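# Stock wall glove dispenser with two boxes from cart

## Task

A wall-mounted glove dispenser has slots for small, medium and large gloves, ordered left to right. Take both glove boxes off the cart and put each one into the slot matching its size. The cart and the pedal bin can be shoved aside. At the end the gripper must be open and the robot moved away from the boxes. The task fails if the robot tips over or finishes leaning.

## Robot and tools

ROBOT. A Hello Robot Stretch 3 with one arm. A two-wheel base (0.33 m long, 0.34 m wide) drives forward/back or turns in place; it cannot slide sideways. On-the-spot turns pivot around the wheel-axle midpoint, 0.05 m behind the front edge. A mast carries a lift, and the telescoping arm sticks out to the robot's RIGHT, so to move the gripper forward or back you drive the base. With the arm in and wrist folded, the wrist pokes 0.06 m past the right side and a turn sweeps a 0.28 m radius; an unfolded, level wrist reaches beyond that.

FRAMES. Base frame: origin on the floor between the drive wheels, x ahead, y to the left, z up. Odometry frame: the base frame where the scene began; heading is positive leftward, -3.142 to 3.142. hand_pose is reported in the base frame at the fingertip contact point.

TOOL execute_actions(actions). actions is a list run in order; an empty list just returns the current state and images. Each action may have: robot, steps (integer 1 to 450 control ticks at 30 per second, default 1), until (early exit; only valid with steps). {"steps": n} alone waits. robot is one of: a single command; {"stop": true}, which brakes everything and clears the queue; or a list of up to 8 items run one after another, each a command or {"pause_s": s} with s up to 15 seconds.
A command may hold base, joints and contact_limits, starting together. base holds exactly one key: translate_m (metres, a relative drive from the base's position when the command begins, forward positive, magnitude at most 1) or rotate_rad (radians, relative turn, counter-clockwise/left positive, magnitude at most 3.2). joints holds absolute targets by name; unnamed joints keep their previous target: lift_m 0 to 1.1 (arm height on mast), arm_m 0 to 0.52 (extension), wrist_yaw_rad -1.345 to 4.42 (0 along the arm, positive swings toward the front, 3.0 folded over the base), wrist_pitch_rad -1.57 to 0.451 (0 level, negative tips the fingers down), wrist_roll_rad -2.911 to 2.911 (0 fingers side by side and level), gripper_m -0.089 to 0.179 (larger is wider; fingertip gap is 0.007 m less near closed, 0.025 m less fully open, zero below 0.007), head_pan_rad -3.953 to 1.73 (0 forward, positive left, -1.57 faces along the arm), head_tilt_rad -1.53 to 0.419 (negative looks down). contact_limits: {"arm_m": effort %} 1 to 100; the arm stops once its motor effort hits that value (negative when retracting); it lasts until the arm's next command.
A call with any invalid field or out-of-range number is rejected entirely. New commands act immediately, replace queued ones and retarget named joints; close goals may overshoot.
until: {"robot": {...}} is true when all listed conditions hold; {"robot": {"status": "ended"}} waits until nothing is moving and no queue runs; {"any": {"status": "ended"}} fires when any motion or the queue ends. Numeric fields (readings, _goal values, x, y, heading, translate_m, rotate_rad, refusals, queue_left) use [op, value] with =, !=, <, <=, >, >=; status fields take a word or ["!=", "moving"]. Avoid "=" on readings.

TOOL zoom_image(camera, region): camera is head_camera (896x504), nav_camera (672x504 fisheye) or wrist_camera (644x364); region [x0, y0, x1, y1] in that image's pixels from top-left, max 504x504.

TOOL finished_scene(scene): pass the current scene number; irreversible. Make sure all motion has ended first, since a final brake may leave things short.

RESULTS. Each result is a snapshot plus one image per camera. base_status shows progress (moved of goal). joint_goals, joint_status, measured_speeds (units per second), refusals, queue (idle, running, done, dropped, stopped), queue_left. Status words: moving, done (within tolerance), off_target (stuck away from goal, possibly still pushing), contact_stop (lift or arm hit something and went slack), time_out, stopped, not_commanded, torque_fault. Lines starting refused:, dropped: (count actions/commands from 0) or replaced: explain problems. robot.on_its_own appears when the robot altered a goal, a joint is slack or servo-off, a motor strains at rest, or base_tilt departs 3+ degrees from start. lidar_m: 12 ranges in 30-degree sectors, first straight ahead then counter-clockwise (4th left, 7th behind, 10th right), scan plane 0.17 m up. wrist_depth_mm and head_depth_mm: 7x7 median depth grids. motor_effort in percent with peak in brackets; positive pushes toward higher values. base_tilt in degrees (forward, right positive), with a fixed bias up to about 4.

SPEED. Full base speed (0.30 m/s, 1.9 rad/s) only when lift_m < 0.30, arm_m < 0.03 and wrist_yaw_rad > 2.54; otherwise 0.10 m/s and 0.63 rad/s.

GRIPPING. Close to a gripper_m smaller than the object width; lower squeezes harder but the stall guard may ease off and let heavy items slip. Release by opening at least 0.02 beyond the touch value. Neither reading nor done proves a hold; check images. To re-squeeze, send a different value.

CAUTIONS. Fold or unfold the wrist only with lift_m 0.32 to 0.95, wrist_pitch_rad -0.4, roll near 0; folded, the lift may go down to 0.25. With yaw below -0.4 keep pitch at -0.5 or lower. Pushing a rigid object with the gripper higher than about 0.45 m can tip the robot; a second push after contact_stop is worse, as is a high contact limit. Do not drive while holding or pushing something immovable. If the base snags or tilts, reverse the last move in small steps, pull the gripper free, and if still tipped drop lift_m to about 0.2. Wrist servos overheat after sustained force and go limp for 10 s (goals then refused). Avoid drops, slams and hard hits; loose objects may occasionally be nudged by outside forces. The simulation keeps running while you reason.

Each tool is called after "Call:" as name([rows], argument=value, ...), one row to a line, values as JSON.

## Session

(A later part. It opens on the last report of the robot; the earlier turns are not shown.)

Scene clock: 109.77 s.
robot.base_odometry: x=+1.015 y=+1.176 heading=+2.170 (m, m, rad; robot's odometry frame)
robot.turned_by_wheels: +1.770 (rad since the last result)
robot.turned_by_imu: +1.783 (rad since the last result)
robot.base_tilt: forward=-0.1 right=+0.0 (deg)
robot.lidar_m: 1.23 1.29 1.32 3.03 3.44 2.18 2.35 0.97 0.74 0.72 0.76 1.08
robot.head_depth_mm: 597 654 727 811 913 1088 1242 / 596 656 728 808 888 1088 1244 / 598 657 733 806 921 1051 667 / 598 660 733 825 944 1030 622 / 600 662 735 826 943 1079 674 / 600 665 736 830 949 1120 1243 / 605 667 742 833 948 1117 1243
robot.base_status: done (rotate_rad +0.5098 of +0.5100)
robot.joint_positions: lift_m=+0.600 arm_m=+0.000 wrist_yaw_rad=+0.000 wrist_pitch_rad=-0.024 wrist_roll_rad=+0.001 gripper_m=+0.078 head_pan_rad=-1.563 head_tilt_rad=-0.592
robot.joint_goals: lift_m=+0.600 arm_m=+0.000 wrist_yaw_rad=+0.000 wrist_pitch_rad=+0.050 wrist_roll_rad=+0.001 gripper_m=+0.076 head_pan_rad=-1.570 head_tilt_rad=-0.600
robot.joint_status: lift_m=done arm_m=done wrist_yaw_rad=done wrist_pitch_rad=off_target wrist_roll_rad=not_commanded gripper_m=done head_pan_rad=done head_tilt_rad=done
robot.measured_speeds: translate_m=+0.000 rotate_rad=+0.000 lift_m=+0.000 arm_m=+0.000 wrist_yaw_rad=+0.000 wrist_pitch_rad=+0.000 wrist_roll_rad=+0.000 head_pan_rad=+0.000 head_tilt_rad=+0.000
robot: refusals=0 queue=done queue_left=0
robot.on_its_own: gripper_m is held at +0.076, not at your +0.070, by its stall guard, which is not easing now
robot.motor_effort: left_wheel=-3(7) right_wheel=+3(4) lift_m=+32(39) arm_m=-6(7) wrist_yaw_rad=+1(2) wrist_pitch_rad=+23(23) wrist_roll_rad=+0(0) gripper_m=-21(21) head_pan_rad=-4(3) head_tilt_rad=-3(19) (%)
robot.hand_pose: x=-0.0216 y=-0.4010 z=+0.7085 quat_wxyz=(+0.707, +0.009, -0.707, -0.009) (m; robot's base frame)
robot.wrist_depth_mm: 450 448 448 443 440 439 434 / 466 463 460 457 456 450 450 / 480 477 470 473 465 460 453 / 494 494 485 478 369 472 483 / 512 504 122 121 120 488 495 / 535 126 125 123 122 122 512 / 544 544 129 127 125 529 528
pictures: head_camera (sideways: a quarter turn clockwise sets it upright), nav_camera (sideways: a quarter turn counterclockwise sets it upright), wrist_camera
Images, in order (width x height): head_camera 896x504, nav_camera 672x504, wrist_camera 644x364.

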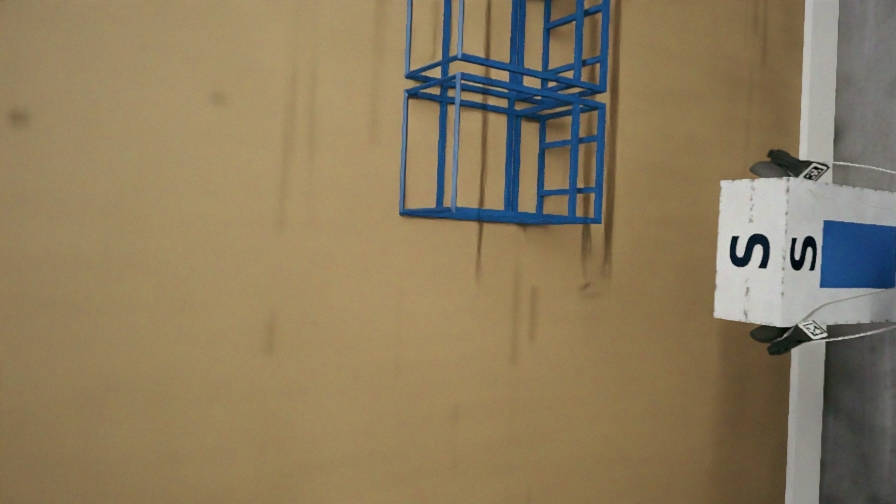

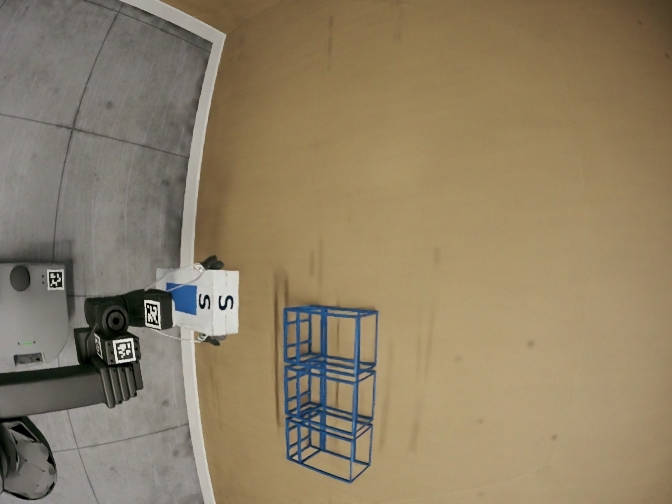

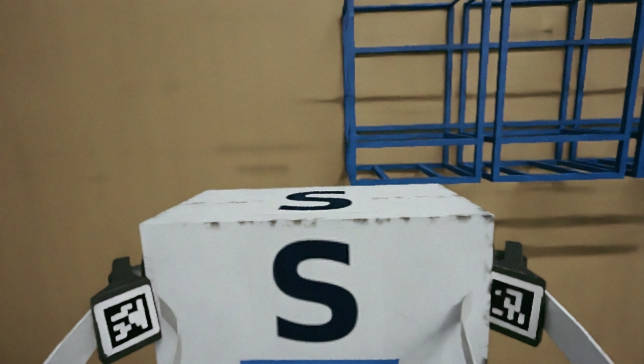

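Call:
execute_actions([
  {"robot":[{"base":{"rotate_rad":-0.021},"joints":{"lift_m":1.06,"head_tilt_rad":-0.75}},{"base":{"translate_m":-0.087},"joints":{"arm_m":0.255}}],"steps":450,"until":{"robot":{"status":"ended"}}},
])

Scene clock: 124.13 s.
robot.base_odometry: x=+1.063 y=+1.103 heading=+2.149 (m, m, rad; robot's odometry frame)
robot.turned_by_wheels: -0.021 (rad since the last result)
robot.turned_by_imu: -0.023 (rad since the last result)
robot.base_tilt: forward=-0.1 right=+0.0 (deg)
robot.lidar_m: 1.31 1.38 1.37 3.60 3.40 2.10 2.42 0.98 0.74 0.72 0.75 1.05
robot.head_depth_mm: 607 691 776 862 1118 1332 1214 / - 698 788 904 1114 1329 1206 / - 614 791 877 1123 1321 1213 / - 596 791 885 1125 1317 1210 / 550 668 775 907 1125 1321 1196 / 615 693 796 931 1121 1308 1193 / 613 693 794 928 1128 1321 1189
robot.base_status: done (translate_m -0.0870 of -0.0870)
robot.joint_positions: lift_m=+1.060 arm_m=+0.255 wrist_yaw_rad=+0.000 wrist_pitch_rad=-0.024 wrist_roll_rad=+0.001 gripper_m=+0.078 head_pan_rad=-1.563 head_tilt_rad=-0.741
robot.joint_goals: lift_m=+1.060 arm_m=+0.255 wrist_yaw_rad=+0.000 wrist_pitch_rad=+0.050 wrist_roll_rad=+0.001 gripper_m=+0.076 head_pan_rad=-1.570 head_tilt_rad=-0.750
robot.joint_status: lift_m=done arm_m=done wrist_yaw_rad=done wrist_pitch_rad=off_target wrist_roll_rad=not_commanded gripper_m=done head_pan_rad=done head_tilt_rad=done
robot.measured_speeds: translate_m=+0.000 rotate_rad=+0.000 lift_m=+0.000 arm_m=+0.000 wrist_yaw_rad=+0.000 wrist_pitch_rad=+0.000 wrist_roll_rad=+0.000 head_pan_rad=+0.000 head_tilt_rad=+0.000
robot: refusals=0 queue=done queue_left=0
robot.on_its_own: gripper_m is held at +0.076, not at your +0.070, by its stall guard, which is not easing now
robot.motor_effort: left_wheel=-1(5) right_wheel=+1(3) lift_m=+40(40) arm_m=+6(12) wrist_yaw_rad=+0(1) wrist_pitch_rad=+23(23) wrist_roll_rad=+0(0) gripper_m=-21(21) head_pan_rad=-3(3) head_tilt_rad=-4(21) (%)
robot.hand_pose: x=-0.0215 y=-0.6552 z=+1.1683 quat_wxyz=(+0.707, +0.009, -0.707, -0.009) (m; robot's base frame)
robot.wrist_depth_mm: 199 197 199 198 198 198 199 / 203 204 204 205 204 203 203 / 210 210 211 211 212 211 211 / 217 217 214 214 215 218 219 / 224 222 122 121 120 221 224 / 233 126 125 123 122 121 233 / 238 241 128 127 125 244 241
pictures: head_camera (sideways: a quarter turn clockwise sets it upright), nav_camera (sideways: a quarter turn counterclockwise sets it upright), wrist_camera
Images, in order (width x height): head_camera 896x504, nav_camera 672x504, wrist_camera 644x364.

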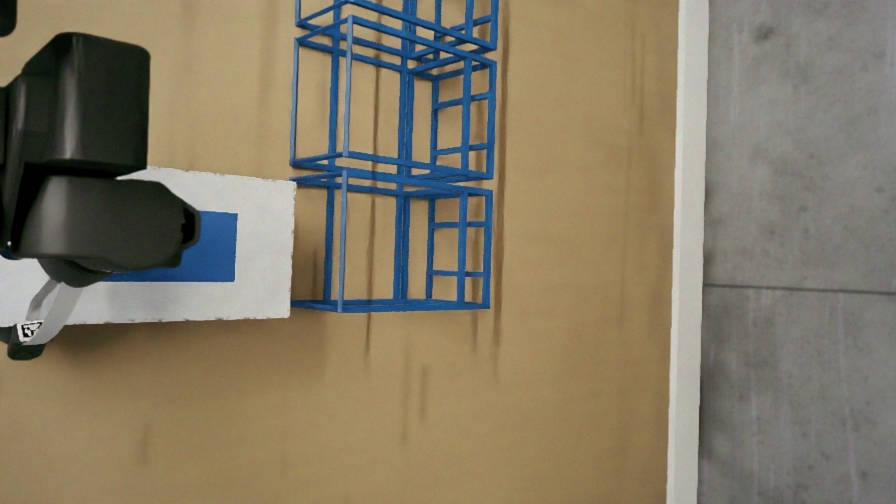

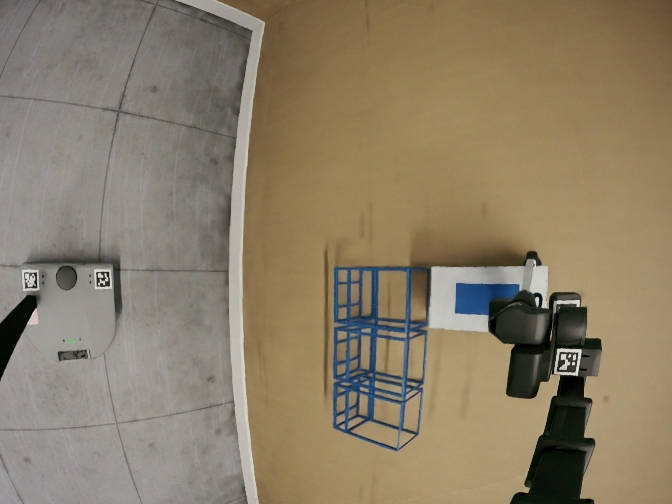

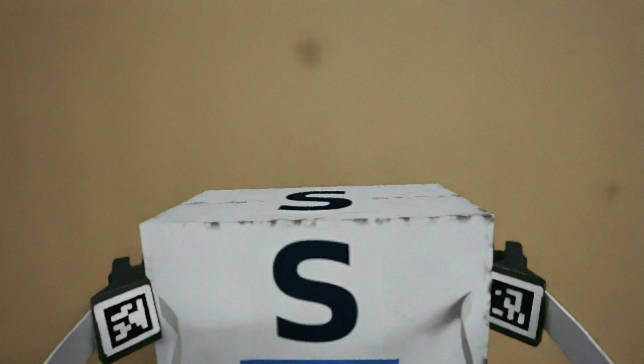

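Call:
execute_actions([
  {"robot":[{"base":{"translate_m":-0.009}},{"joints":{"lift_m":1.02}}],"steps":450,"until":{"robot":{"status":"ended"}}},
])

Call:
zoom_image(camera="head_camera", region=[220,120,460,360])

Scene clock: 131.30 s.
robot.base_odometry: x=+1.068 y=+1.096 heading=+2.149 (m, m, rad; robot's odometry frame)
robot.turned_by_wheels: +0.000 (rad since the last result)
robot.turned_by_imu: -0.001 (rad since the last result)
robot.base_tilt: forward=-0.1 right=+0.0 (deg)
robot.lidar_m: 1.32 1.38 1.37 3.59 3.36 2.09 2.41 0.99 0.74 0.72 0.75 1.06
robot.head_depth_mm: - 688 777 879 1117 1328 1215 / - - 789 904 1116 1330 1211 / - - 761 883 1116 1322 1204 / - - 668 882 1118 1328 1202 / 584 666 777 908 1113 1319 1202 / 613 693 793 931 1123 1309 1198 / 614 693 797 926 1124 1313 1193
robot.base_status: done (translate_m -0.0090 of -0.0090)
robot.joint_positions: lift_m=+1.020 arm_m=+0.255 wrist_yaw_rad=+0.000 wrist_pitch_rad=-0.023 wrist_roll_rad=+0.001 gripper_m=+0.078 head_pan_rad=-1.563 head_tilt_rad=-0.741
robot.joint_goals: lift_m=+1.020 arm_m=+0.255 wrist_yaw_rad=+0.000 wrist_pitch_rad=+0.050 wrist_roll_rad=+0.001 gripper_m=+0.076 head_pan_rad=-1.570 head_tilt_rad=-0.750
robot.joint_status: lift_m=done arm_m=done wrist_yaw_rad=done wrist_pitch_rad=off_target wrist_roll_rad=not_commanded gripper_m=done head_pan_rad=done head_tilt_rad=done
robot.measured_speeds: translate_m=+0.000 rotate_rad=+0.000 lift_m=+0.000 arm_m=+0.000 wrist_yaw_rad=+0.000 wrist_pitch_rad=+0.000 wrist_roll_rad=+0.000 head_pan_rad=+0.000 head_tilt_rad=+0.000
robot: refusals=0 queue=done queue_left=0
robot.on_its_own: gripper_m is held at +0.076, not at your +0.070, by its stall guard, which is not easing now
robot.motor_effort: left_wheel=-1(4) right_wheel=+1(3) lift_m=+33(37) arm_m=+6(6) wrist_yaw_rad=-1(0) wrist_pitch_rad=+23(23) wrist_roll_rad=+0(0) gripper_m=-22(22) head_pan_rad=-3(4) head_tilt_rad=-5(5) (%)
robot.hand_pose: x=-0.0215 y=-0.6552 z=+1.1286 quat_wxyz=(+0.707, +0.008, -0.707, -0.009) (m; robot's base frame)
robot.wrist_depth_mm: 198 198 198 199 197 198 199 / 203 204 203 204 204 205 204 / 211 210 209 210 211 209 210 / 217 217 215 215 214 218 216 / 224 219 123 121 120 222 224 / 231 126 125 124 122 122 232 / 239 242 128 127 125 242 241
pictures: head_camera (sideways: a quarter turn clockwise sets it upright), nav_camera (sideways: a quarter turn counterclockwise sets it upright), wrist_camera
Images, in order (width x height): head_camera 896x504, nav_camera 672x504, wrist_camera 644x364.

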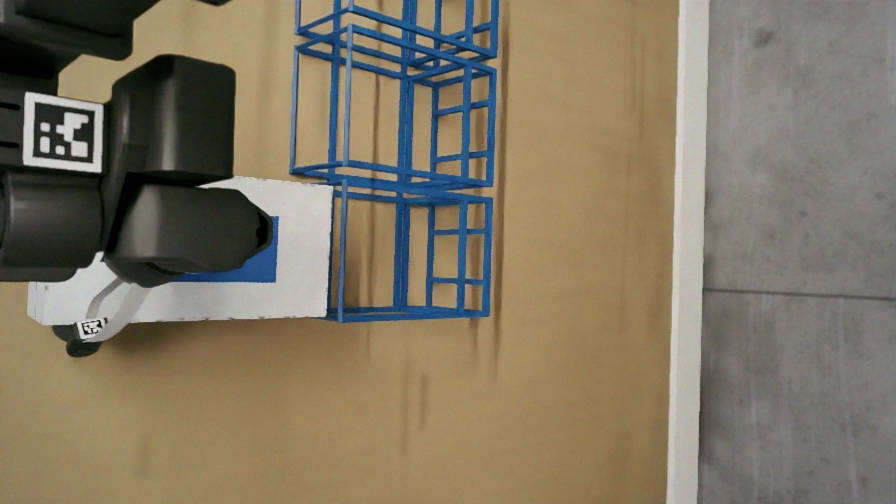

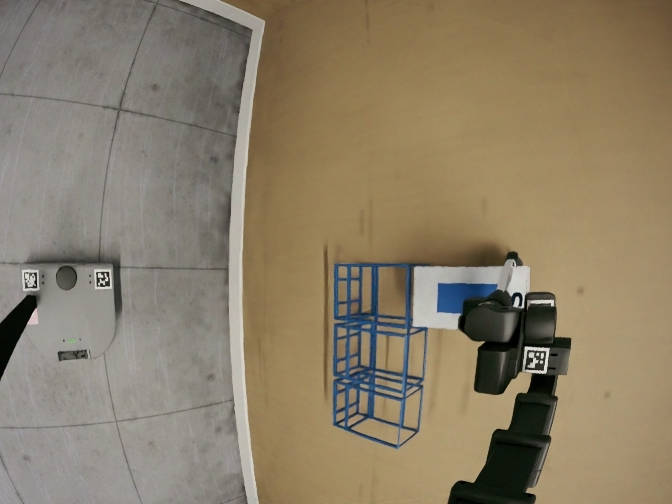

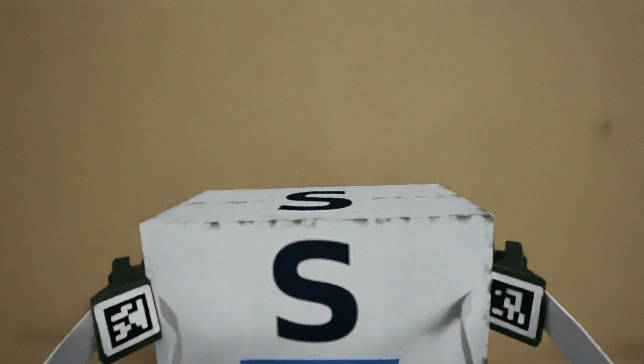

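Region (220, 120, 460, 360) of head_camera's 896x504 image, scaled by 2.100, with more detail than that image has.

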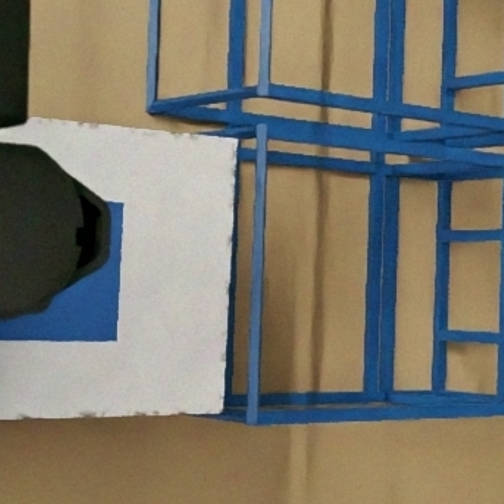

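Call:
execute_actions([
  {"robot":[{"joints":{"arm_m":0.263}},{"joints":{"lift_m":0.97}}],"steps":450,"until":{"robot":{"status":"ended"}}},
])

Scene clock: 136.23 s.
robot.base_odometry: x=+1.068 y=+1.096 heading=+2.149 (m, m, rad; robot's odometry frame)
robot.turned_by_wheels: +0.000 (rad since the last result)
robot.turned_by_imu: -0.001 (rad since the last result)
robot.base_tilt: forward=+0.0 right=+0.0 (deg)
robot.lidar_m: 1.32 1.39 1.37 3.60 3.36 2.09 2.41 0.99 0.74 0.72 0.75 1.06
robot.head_depth_mm: 602 - 790 870 1108 1323 1209 / 592 - 807 902 1118 1323 1210 / 594 - 754 885 1111 1322 1211 / 603 - 700 885 1116 1320 1199 / 605 679 762 906 1117 1320 1204 / 614 691 792 927 1123 1322 1194 / 614 695 796 928 1124 1316 1194
robot.base_status: done (translate_m -0.0090 of -0.0090)
robot.joint_positions: lift_m=+0.970 arm_m=+0.263 wrist_yaw_rad=+0.000 wrist_pitch_rad=-0.023 wrist_roll_rad=+0.001 gripper_m=+0.078 head_pan_rad=-1.563 head_tilt_rad=-0.741
robot.joint_goals: lift_m=+0.970 arm_m=+0.263 wrist_yaw_rad=+0.000 wrist_pitch_rad=+0.050 wrist_roll_rad=+0.001 gripper_m=+0.076 head_pan_rad=-1.570 head_tilt_rad=-0.750
robot.joint_status: lift_m=done arm_m=done wrist_yaw_rad=done wrist_pitch_rad=off_target wrist_roll_rad=not_commanded gripper_m=done head_pan_rad=done head_tilt_rad=done
robot.measured_speeds: translate_m=+0.000 rotate_rad=+0.000 lift_m=+0.000 arm_m=+0.000 wrist_yaw_rad=+0.000 wrist_pitch_rad=+0.000 wrist_roll_rad=+0.000 head_pan_rad=+0.000 head_tilt_rad=+0.000
robot: refusals=0 queue=done queue_left=0
robot.on_its_own: gripper_m is held at +0.076, not at your +0.070, by its stall guard, which is not easing now
robot.motor_effort: left_wheel=-1(1) right_wheel=+0(1) lift_m=+33(32) arm_m=+6(7) wrist_yaw_rad=+0(0) wrist_pitch_rad=+23(23) wrist_roll_rad=+0(0) gripper_m=-22(22) head_pan_rad=-3(4) head_tilt_rad=-4(4) (%)
robot.hand_pose: x=-0.0215 y=-0.6632 z=+1.0787 quat_wxyz=(+0.707, +0.008, -0.707, -0.009) (m; robot's base frame)
robot.wrist_depth_mm: 190 190 190 191 191 191 191 / 197 196 197 197 197 197 196 / 202 202 202 202 203 202 202 / 208 209 205 207 205 208 208 / 217 213 123 121 119 214 216 / 224 126 125 123 122 122 223 / 230 232 129 127 126 233 232
pictures: head_camera (sideways: a quarter turn clockwise sets it upright), nav_camera (sideways: a quarter turn counterclockwise sets it upright), wrist_camera
Images, in order (width x height): head_camera 896x504, nav_camera 672x504, wrist_camera 644x364.

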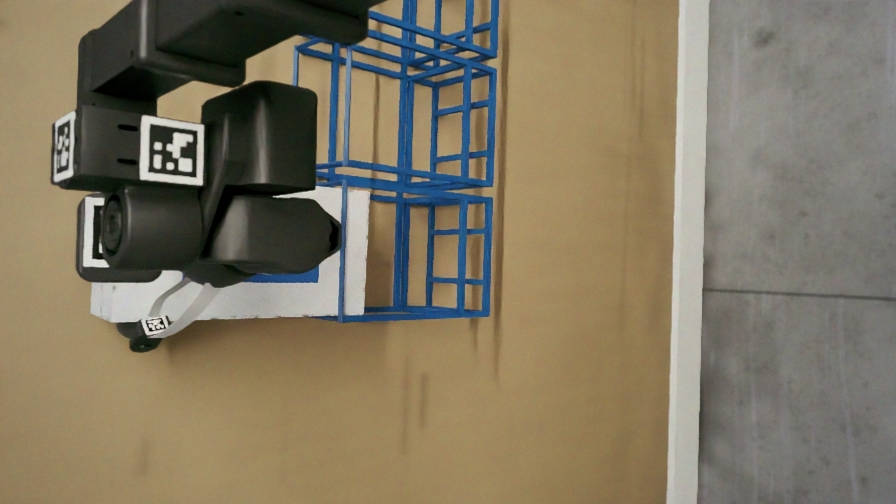

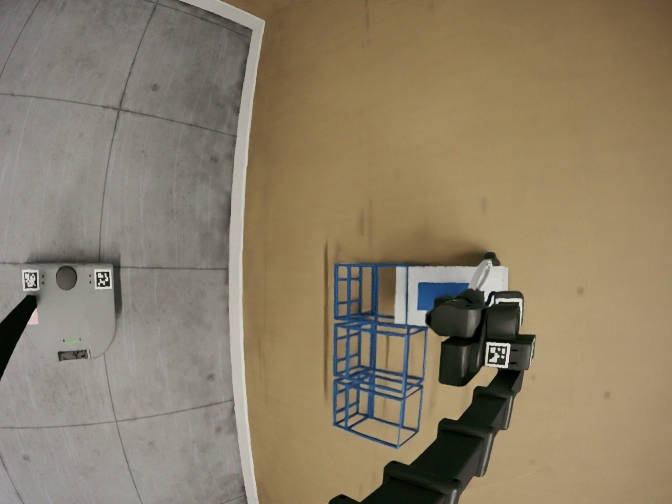

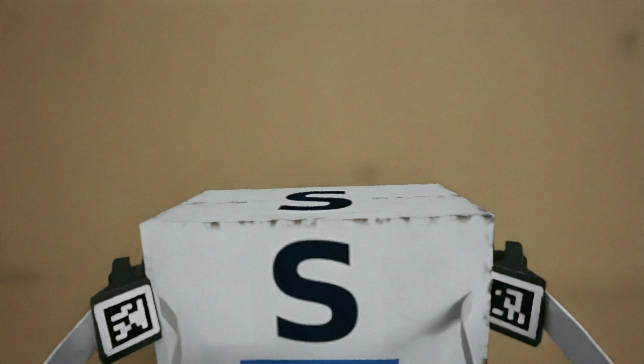

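Inside.

Call:
execute_actions([
  {"robot":{"joints":{"lift_m":0.84,"head_tilt_rad":-0.55}},"steps":450,"until":{"robot":{"status":"ended"}}},
])

Scene clock: 142.23 s.
robot.base_odometry: x=+1.068 y=+1.096 heading=+2.149 (m, m, rad; robot's odometry frame)
robot.turned_by_wheels: +0.000 (rad since the last result)
robot.turned_by_imu: -0.001 (rad since the last result)
robot.base_tilt: forward=-0.1 right=+0.0 (deg)
robot.lidar_m: 1.32 1.39 1.37 3.59 3.38 2.09 2.41 0.99 0.74 0.72 0.75 1.06
robot.head_depth_mm: 594 650 718 776 869 - - / 593 651 716 778 - 1046 1234 / 594 650 718 761 - 1045 1226 / 593 651 718 682 - 1044 1225 / 593 651 718 766 892 1048 1215 / 594 651 720 799 906 1040 1212 / 597 648 718 803 908 1046 1210
robot.base_status: done (translate_m -0.0090 of -0.0090)
robot.joint_positions: lift_m=+0.840 arm_m=+0.263 wrist_yaw_rad=+0.000 wrist_pitch_rad=-0.022 wrist_roll_rad=+0.001 gripper_m=+0.078 head_pan_rad=-1.563 head_tilt_rad=-0.557
robot.joint_goals: lift_m=+0.840 arm_m=+0.263 wrist_yaw_rad=+0.000 wrist_pitch_rad=+0.050 wrist_roll_rad=+0.001 gripper_m=+0.076 head_pan_rad=-1.570 head_tilt_rad=-0.550
robot.joint_status: lift_m=done arm_m=done wrist_yaw_rad=done wrist_pitch_rad=off_target wrist_roll_rad=not_commanded gripper_m=done head_pan_rad=done head_tilt_rad=done
robot.measured_speeds: translate_m=+0.000 rotate_rad=+0.000 lift_m=+0.000 arm_m=+0.000 wrist_yaw_rad=+0.000 wrist_pitch_rad=+0.000 wrist_roll_rad=+0.000 head_pan_rad=+0.000 head_tilt_rad=+0.000
robot: refusals=0 queue=done queue_left=0
robot.on_its_own: gripper_m is held at +0.076, not at your +0.070, by its stall guard, which is not easing now
robot.motor_effort: left_wheel=-1(1) right_wheel=+1(1) lift_m=+33(31) arm_m=+6(6) wrist_yaw_rad=+0(1) wrist_pitch_rad=+22(23) wrist_roll_rad=+0(0) gripper_m=-22(21) head_pan_rad=-5(3) head_tilt_rad=+4(21) (%)
robot.hand_pose: x=-0.0215 y=-0.6632 z=+0.9491 quat_wxyz=(+0.707, +0.008, -0.707, -0.008) (m; robot's base frame)
robot.wrist_depth_mm: 191 191 190 191 191 191 191 / 196 197 196 197 197 196 196 / 202 202 202 202 202 202 202 / 209 209 206 205 206 209 209 / 216 213 122 121 120 213 216 / 223 126 125 124 122 121 221 / 230 232 128 127 126 229 229
pictures: head_camera (sideways: a quarter turn clockwise sets it upright), nav_camera (sideways: a quarter turn counterclockwise sets it upright), wrist_camera
Images, in order (width x height): head_camera 896x504, nav_camera 672x504, wrist_camera 644x364.

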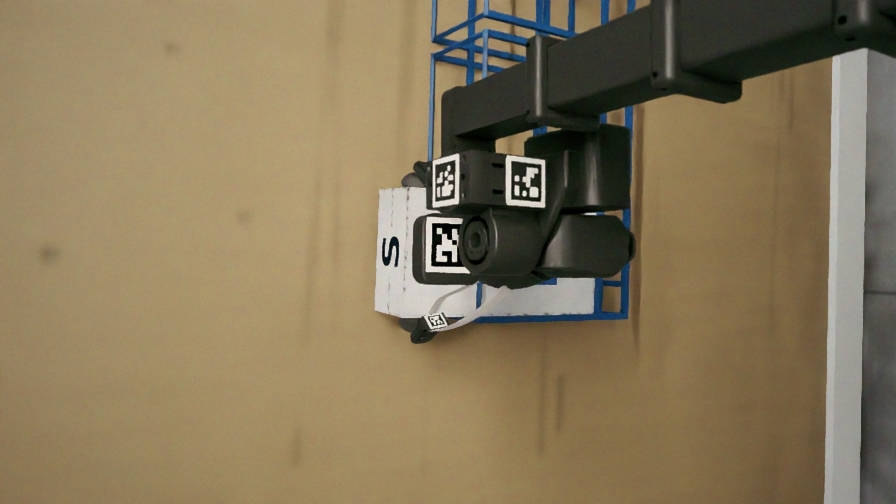

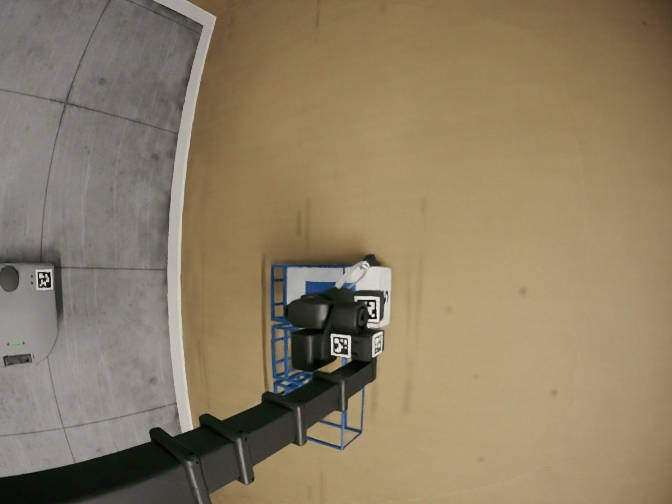

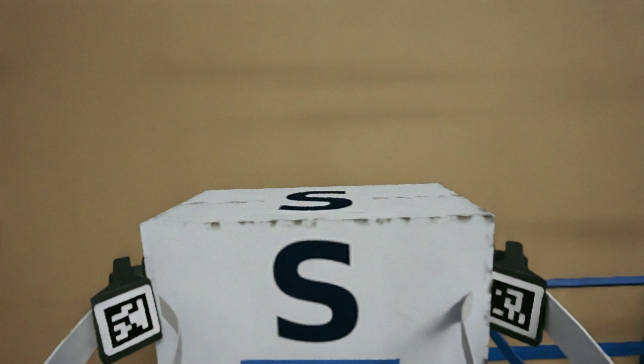

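Call:
execute_actions([
  {"robot":{"joints":{"lift_m":0.815}},"steps":100,"until":{"robot":{"status":"ended"}}},
  {"robot":[{"joints":{"gripper_m":0.179}},{"joints":{"lift_m":0.84,"wrist_pitch_rad":0}},{"joints":{"arm_m":0}}],"steps":400,"until":{"robot":{"status":"ended"}}},
])

Scene clock: 152.93 s.
robot.base_odometry: x=+1.068 y=+1.096 heading=+2.149 (m, m, rad; robot's odometry frame)
robot.turned_by_wheels: +0.000 (rad since the last result)
robot.turned_by_imu: -0.002 (rad since the last result)
robot.base_tilt: forward=+0.0 right=+0.0 (deg)
robot.lidar_m: 1.32 1.38 1.37 3.61 3.37 2.09 2.41 0.98 0.74 0.72 0.75 1.05
robot.head_depth_mm: 596 651 719 779 862 1046 1170 / 594 650 718 785 882 1039 1170 / 594 650 719 763 827 1021 - / 596 652 720 708 772 1002 - / 596 651 720 778 875 1046 1216 / 595 652 717 801 891 1046 1219 / 596 650 719 798 906 1045 1210
robot.base_status: done (translate_m -0.0090 of -0.0090)
robot.joint_positions: lift_m=+0.840 arm_m=+0.000 wrist_yaw_rad=+0.000 wrist_pitch_rad=-0.017 wrist_roll_rad=+0.001 gripper_m=+0.179 head_pan_rad=-1.563 head_tilt_rad=-0.556
robot.joint_goals: lift_m=+0.840 arm_m=+0.000 wrist_yaw_rad=+0.000 wrist_pitch_rad=+0.000 wrist_roll_rad=+0.001 gripper_m=+0.179 head_pan_rad=-1.570 head_tilt_rad=-0.550
robot.joint_status: lift_m=done arm_m=done wrist_yaw_rad=done wrist_pitch_rad=done wrist_roll_rad=not_commanded gripper_m=done head_pan_rad=done head_tilt_rad=done
robot.measured_speeds: translate_m=+0.000 rotate_rad=+0.000 lift_m=+0.000 arm_m=+0.000 wrist_yaw_rad=+0.000 wrist_pitch_rad=+0.000 wrist_roll_rad=+0.000 head_pan_rad=+0.000 head_tilt_rad=+0.000
robot: refusals=0 queue=done queue_left=0
robot.motor_effort: left_wheel=-2(2) right_wheel=+1(1) lift_m=+36(37) arm_m=-6(6) wrist_yaw_rad=+0(1) wrist_pitch_rad=+6(21) wrist_roll_rad=+0(0) gripper_m=+0(91) head_pan_rad=-4(3) head_tilt_rad=+4(3) (%)
robot.hand_pose: x=-0.0215 y=-0.4012 z=+0.9501 quat_wxyz=(+0.707, +0.006, -0.707, -0.006) (m; robot's base frame)
robot.wrist_depth_mm: 441 442 438 441 439 445 444 / 457 453 453 451 455 451 457 / 468 464 462 468 474 470 464 / 482 488 488 401 485 480 480 / 497 495 496 391 495 497 499 / 514 510 515 406 509 515 515 / - 530 531 409 524 486 498
pictures: head_camera (sideways: a quarter turn clockwise sets it upright), nav_camera (sideways: a quarter turn counterclockwise sets it upright), wrist_camera
Images, in order (width x height): head_camera 896x504, nav_camera 672x504, wrist_camera 644x364.

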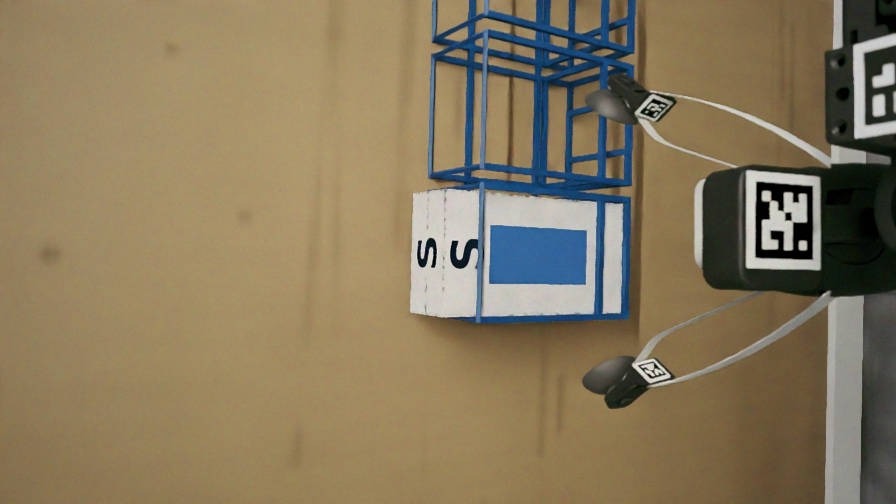

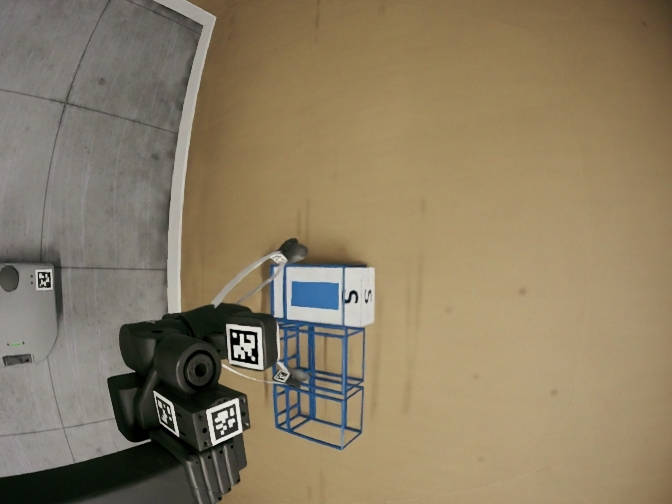

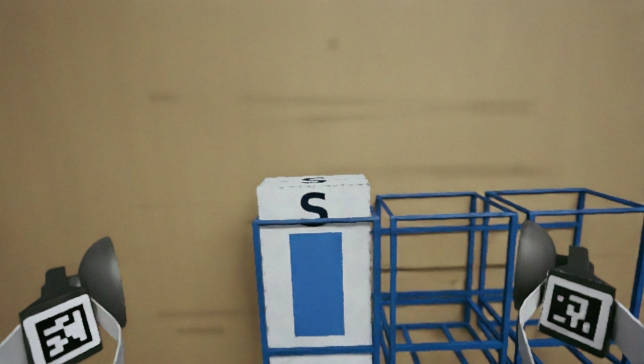

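Call:
execute_actions([
  {"robot":[{"base":{"rotate_rad":-0.36},"joints":{"lift_m":0.775}},{"base":{"translate_m":-1.0}},{"base":{"translate_m":-0.46}},{"base":{"rotate_rad":-1.34}},{"joints":{"arm_m":0.1}}],"steps":450,"until":{"robot":{"status":"ended"}}},
  {"steps":450,"until":{"robot":{"status":"ended"}}},
])

Scene clock: 181.70 s.
robot.base_odometry: x=+1.384 y=-0.330 heading=+0.449 (m, m, rad; robot's odometry frame)
robot.turned_by_wheels: -1.700 (rad since the last result)
robot.turned_by_imu: -1.724 (rad since the last result)
robot.base_tilt: forward=-0.1 right=-0.1 (deg)
robot.lidar_m: 1.19 1.21 1.54 2.71 2.46 2.72 3.13 1.68 0.69 0.64 1.08 1.28
robot.head_depth_mm: 942 1033 1145 1175 1011 1114 - / 931 1021 1134 1155 1001 1145 - / 919 1009 1119 817 869 1145 - / 909 999 1100 1107 899 - - / 899 982 1085 1191 1340 1474 1312 / 888 970 1070 1194 1343 1478 1299 / 878 956 1053 1176 1318 1462 1304
robot.base_status: done (rotate_rad -1.3398 of -1.3400)
robot.joint_positions: lift_m=+0.775 arm_m=+0.100 wrist_yaw_rad=+0.000 wrist_pitch_rad=-0.018 wrist_roll_rad=+0.001 gripper_m=+0.179 head_pan_rad=-1.563 head_tilt_rad=-0.556
robot.joint_goals: lift_m=+0.775 arm_m=+0.100 wrist_yaw_rad=+0.000 wrist_pitch_rad=+0.000 wrist_roll_rad=+0.001 gripper_m=+0.179 head_pan_rad=-1.570 head_tilt_rad=-0.550
robot.joint_status: lift_m=done arm_m=done wrist_yaw_rad=done wrist_pitch_rad=done wrist_roll_rad=not_commanded gripper_m=done head_pan_rad=done head_tilt_rad=done
robot.measured_speeds: translate_m=+0.000 rotate_rad=+0.000 lift_m=+0.000 arm_m=+0.000 wrist_yaw_rad=+0.000 wrist_pitch_rad=+0.000 wrist_roll_rad=+0.000 head_pan_rad=+0.000 head_tilt_rad=+0.000
robot: refusals=0 queue=done queue_left=0
robot.motor_effort: left_wheel=+2(6) right_wheel=-3(6) lift_m=+28(37) arm_m=+6(8) wrist_yaw_rad=-1(0) wrist_pitch_rad=+6(6) wrist_roll_rad=+0(0) gripper_m=+0(1) head_pan_rad=-3(3) head_tilt_rad=+4(4) (%)
robot.hand_pose: x=-0.0215 y=-0.5003 z=+0.8853 quat_wxyz=(+0.707, +0.006, -0.707, -0.007) (m; robot's base frame)
robot.wrist_depth_mm: 627 660 661 706 730 738 793 / 644 660 683 721 748 758 793 / 664 686 716 723 754 783 822 / 689 696 714 744 380 810 870 / 698 717 737 684 390 736 898 / 712 753 771 531 403 575 468 / - 761 807 410 364 376 396
pictures: head_camera (sideways: a quarter turn clockwise sets it upright), nav_camera (sideways: a quarter turn counterclockwise sets it upright), wrist_camera
Images, in order (width x height): head_camera 896x504, nav_camera 672x504, wrist_camera 644x364.

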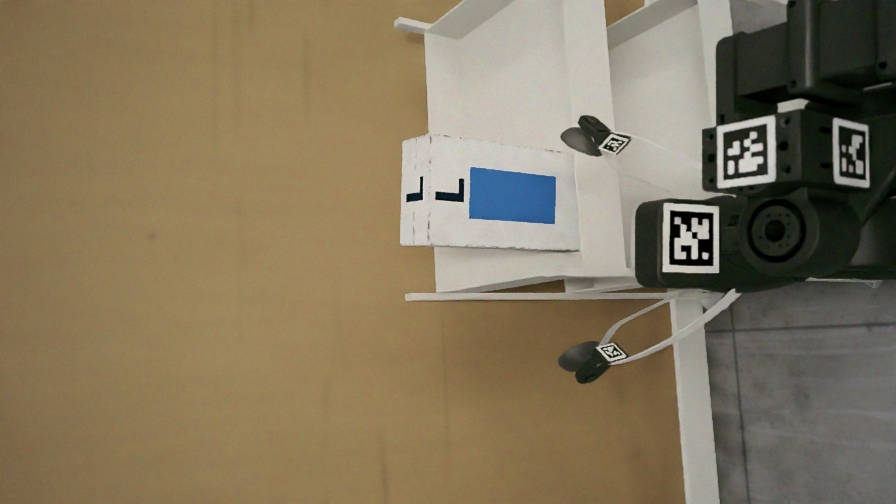

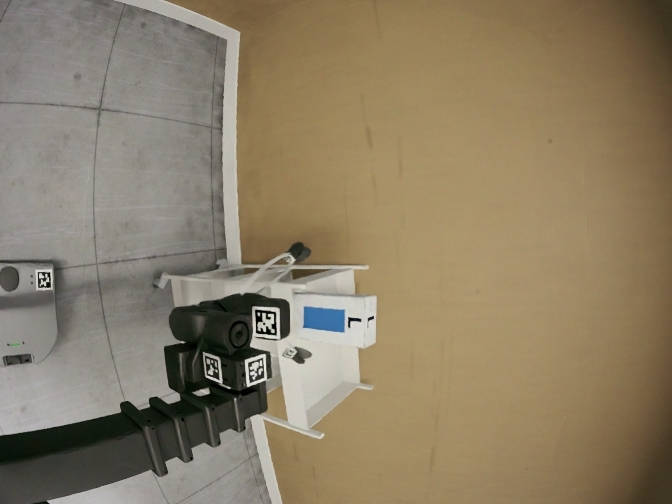

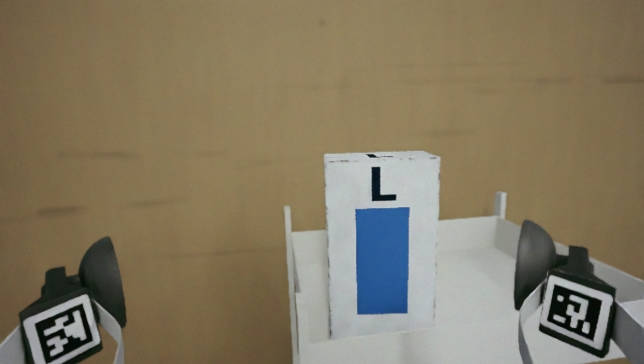

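Aligned.

Call:
execute_actions([
  {"robot":[{"base":{"translate_m":-0.068}},{"joints":{"arm_m":0.365}},{"joints":{"gripper_m":0.076}},{"pause_s":0.5},{"joints":{"lift_m":0.92}}],"steps":450,"until":{"robot":{"status":"ended"}}},
  {"robot":{"joints":{"wrist_pitch_rad":0.05}},"steps":25},
])

Scene clock: 196.33 s.
robot.base_odometry: x=+1.322 y=-0.359 heading=+0.449 (m, m, rad; robot's odometry frame)
robot.turned_by_wheels: +0.000 (rad since the last result)
robot.turned_by_imu: -0.002 (rad since the last result)
robot.base_tilt: forward=-0.1 right=+0.0 (deg)
robot.lidar_m: 1.26 1.28 1.63 2.70 2.45 2.72 3.07 1.70 0.70 0.64 1.09 1.35
robot.head_depth_mm: 951 1038 1143 - - 1136 1289 / 939 1028 1105 1144 1002 1148 1248 / 926 1018 - 1117 965 1113 1236 / 915 997 - 815 963 1116 1238 / 902 988 1059 1100 1022 1169 1223 / 894 977 1079 1194 1359 1483 1302 / 887 965 1064 1184 1327 1462 1304
robot.base_status: done (translate_m -0.0680 of -0.0680)
robot.joint_positions: lift_m=+0.920 arm_m=+0.365 wrist_yaw_rad=-0.002 wrist_pitch_rad=-0.022 wrist_roll_rad=+0.001 gripper_m=+0.080 head_pan_rad=-1.563 head_tilt_rad=-0.556
robot.joint_goals: lift_m=+0.920 arm_m=+0.365 wrist_yaw_rad=+0.000 wrist_pitch_rad=+0.050 wrist_roll_rad=+0.001 gripper_m=+0.079 head_pan_rad=-1.570 head_tilt_rad=-0.550
robot.joint_status: lift_m=done arm_m=done wrist_yaw_rad=done wrist_pitch_rad=off_target wrist_roll_rad=not_commanded gripper_m=done head_pan_rad=done head_tilt_rad=done
robot.measured_speeds: translate_m=+0.000 rotate_rad=+0.000 lift_m=+0.000 arm_m=+0.000 wrist_yaw_rad=+0.000 wrist_pitch_rad=+0.000 wrist_roll_rad=+0.000 head_pan_rad=+0.000 head_tilt_rad=+0.000
robot: refusals=0 queue=dropped queue_left=0
robot.motor_effort: left_wheel=+2(3) right_wheel=-2(4) lift_m=+40(41) arm_m=+6(5) wrist_yaw_rad=+2(4) wrist_pitch_rad=+22(24) wrist_roll_rad=+0(0) gripper_m=-21(100) head_pan_rad=-3(4) head_tilt_rad=+4(3) (%)
robot.hand_pose: x=-0.0220 y=-0.7652 z=+1.0288 quat_wxyz=(+0.707, +0.007, -0.707, -0.009) (m; robot's base frame)
robot.wrist_depth_mm: 396 410 424 438 450 470 494 / 413 419 435 452 465 488 505 / 422 434 452 467 479 501 519 / 435 447 462 476 498 523 546 / 443 455 143 137 132 524 561 / 454 125 124 123 121 121 577 / 467 129 127 125 123 571 610
pictures: head_camera (sideways: a quarter turn clockwise sets it upright), nav_camera (sideways: a quarter turn counterclockwise sets it upright), wrist_camera
Images, in order (width x height): head_camera 896x504, nav_camera 672x504, wrist_camera 644x364.

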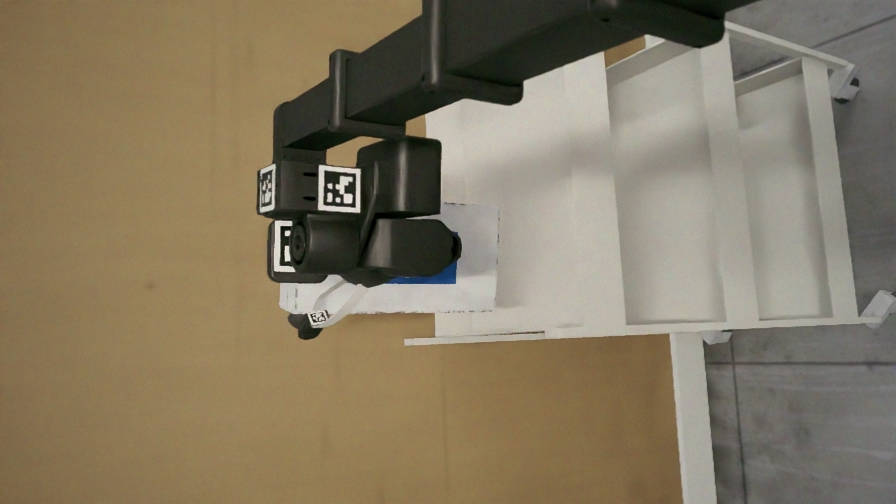

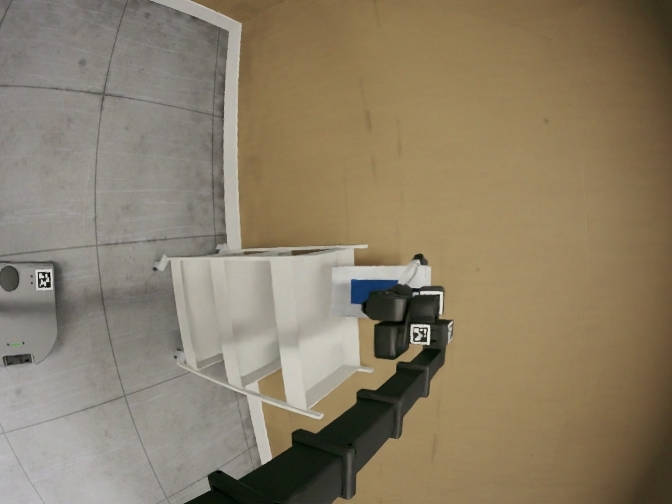

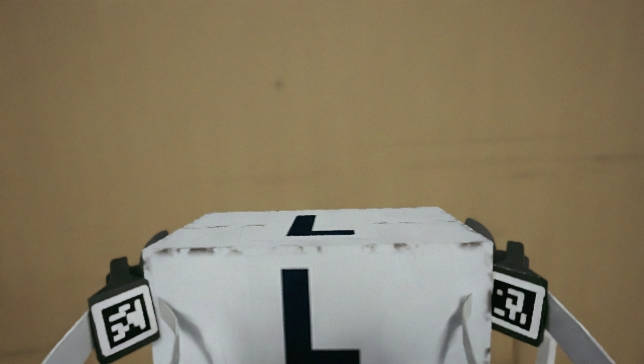

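Call:
execute_actions([
  {"robot":[{"joints":{"arm_m":0.0}},{"base":{"rotate_rad":1.192}},{"base":{"translate_m":1.0},"joints":{"lift_m":1.05}},{"base":{"translate_m":0.198}},{"base":{"rotate_rad":0.508},"joints":{"head_tilt_rad":-0.75}},{"joints":{"arm_m":0.2}}],"steps":450,"until":{"robot":{"status":"ended"}}},
  {"steps":450,"until":{"robot":{"status":"ended"}}},
])

Scene clock: 225.93 s.
robot.base_odometry: x=+1.239 y=+0.836 heading=+2.149 (m, m, rad; robot's odometry frame)
robot.turned_by_wheels: +1.700 (rad since the last result)
robot.turned_by_imu: +1.713 (rad since the last result)
robot.base_tilt: forward=-0.1 right=+0.0 (deg)
robot.lidar_m: 1.64 1.63 1.56 3.61 2.93 1.80 2.13 0.97 0.73 0.70 0.74 1.04
robot.head_depth_mm: 602 704 778 911 1099 1321 1211 / - 710 778 909 1091 1319 1218 / - - 729 890 1097 1306 1208 / - - 592 893 1097 1313 1202 / 496 545 750 861 1102 1312 1197 / 603 676 782 886 1098 1306 1193 / 602 681 747 812 1101 1306 1188
robot.base_status: done (rotate_rad +0.5078 of +0.5080)
robot.joint_positions: lift_m=+1.050 arm_m=+0.200 wrist_yaw_rad=-0.001 wrist_pitch_rad=-0.021 wrist_roll_rad=+0.001 gripper_m=+0.080 head_pan_rad=-1.563 head_tilt_rad=-0.741
robot.joint_goals: lift_m=+1.050 arm_m=+0.200 wrist_yaw_rad=+0.000 wrist_pitch_rad=+0.050 wrist_roll_rad=+0.001 gripper_m=+0.079 head_pan_rad=-1.570 head_tilt_rad=-0.750
robot.joint_status: lift_m=done arm_m=done wrist_yaw_rad=done wrist_pitch_rad=off_target wrist_roll_rad=not_commanded gripper_m=done head_pan_rad=done head_tilt_rad=done
robot.measured_speeds: translate_m=+0.000 rotate_rad=+0.000 lift_m=+0.000 arm_m=+0.000 wrist_yaw_rad=+0.000 wrist_pitch_rad=+0.000 wrist_roll_rad=+0.000 head_pan_rad=+0.000 head_tilt_rad=+0.000
robot: refusals=0 queue=done queue_left=0
robot.motor_effort: left_wheel=-3(7) right_wheel=+2(7) lift_m=+40(41) arm_m=+6(8) wrist_yaw_rad=+0(1) wrist_pitch_rad=+22(22) wrist_roll_rad=+0(0) gripper_m=-20(21) head_pan_rad=-3(3) head_tilt_rad=-5(24) (%)
robot.hand_pose: x=-0.0216 y=-0.6003 z=+1.1591 quat_wxyz=(+0.707, +0.007, -0.707, -0.008) (m; robot's base frame)
robot.wrist_depth_mm: 238 238 240 241 240 240 239 / 245 246 247 247 246 247 248 / 252 254 254 255 255 254 254 / 262 262 262 262 262 262 262 / 270 269 143 137 133 270 273 / 281 126 124 123 121 121 280 / 286 129 127 125 123 292 290
pictures: head_camera (sideways: a quarter turn clockwise sets it upright), nav_camera (sideways: a quarter turn counterclockwise sets it upright), wrist_camera
Images, in order (width x height): head_camera 896x504, nav_camera 672x504, wrist_camera 644x364.

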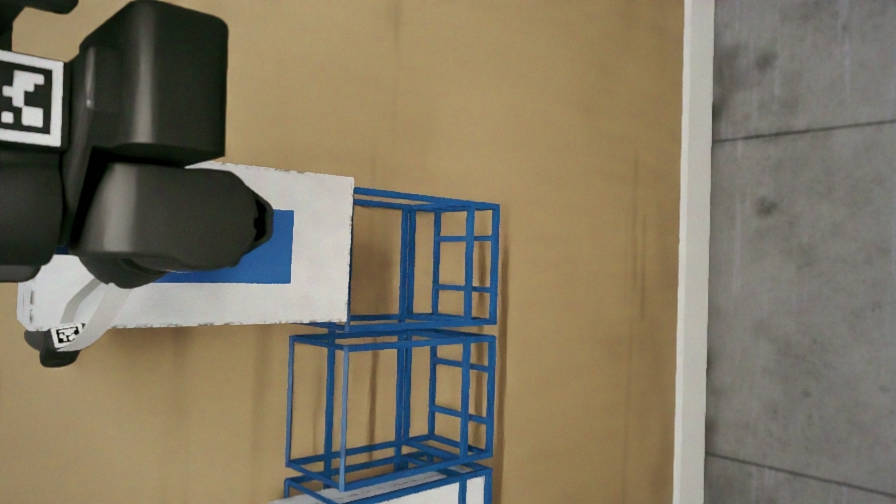

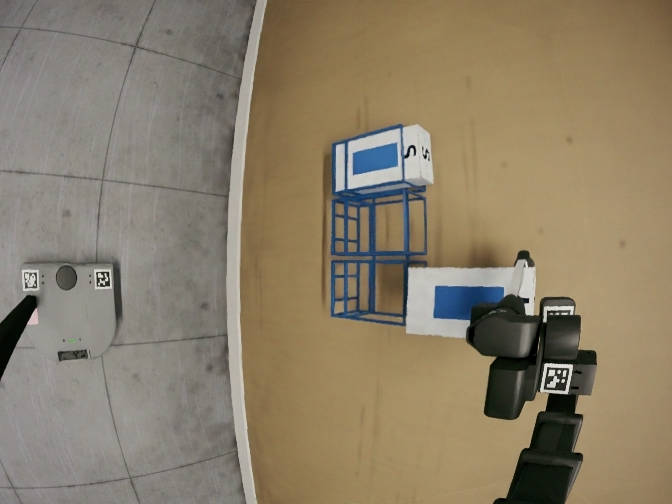

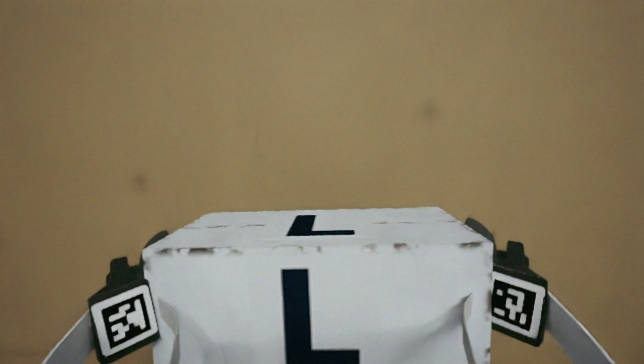

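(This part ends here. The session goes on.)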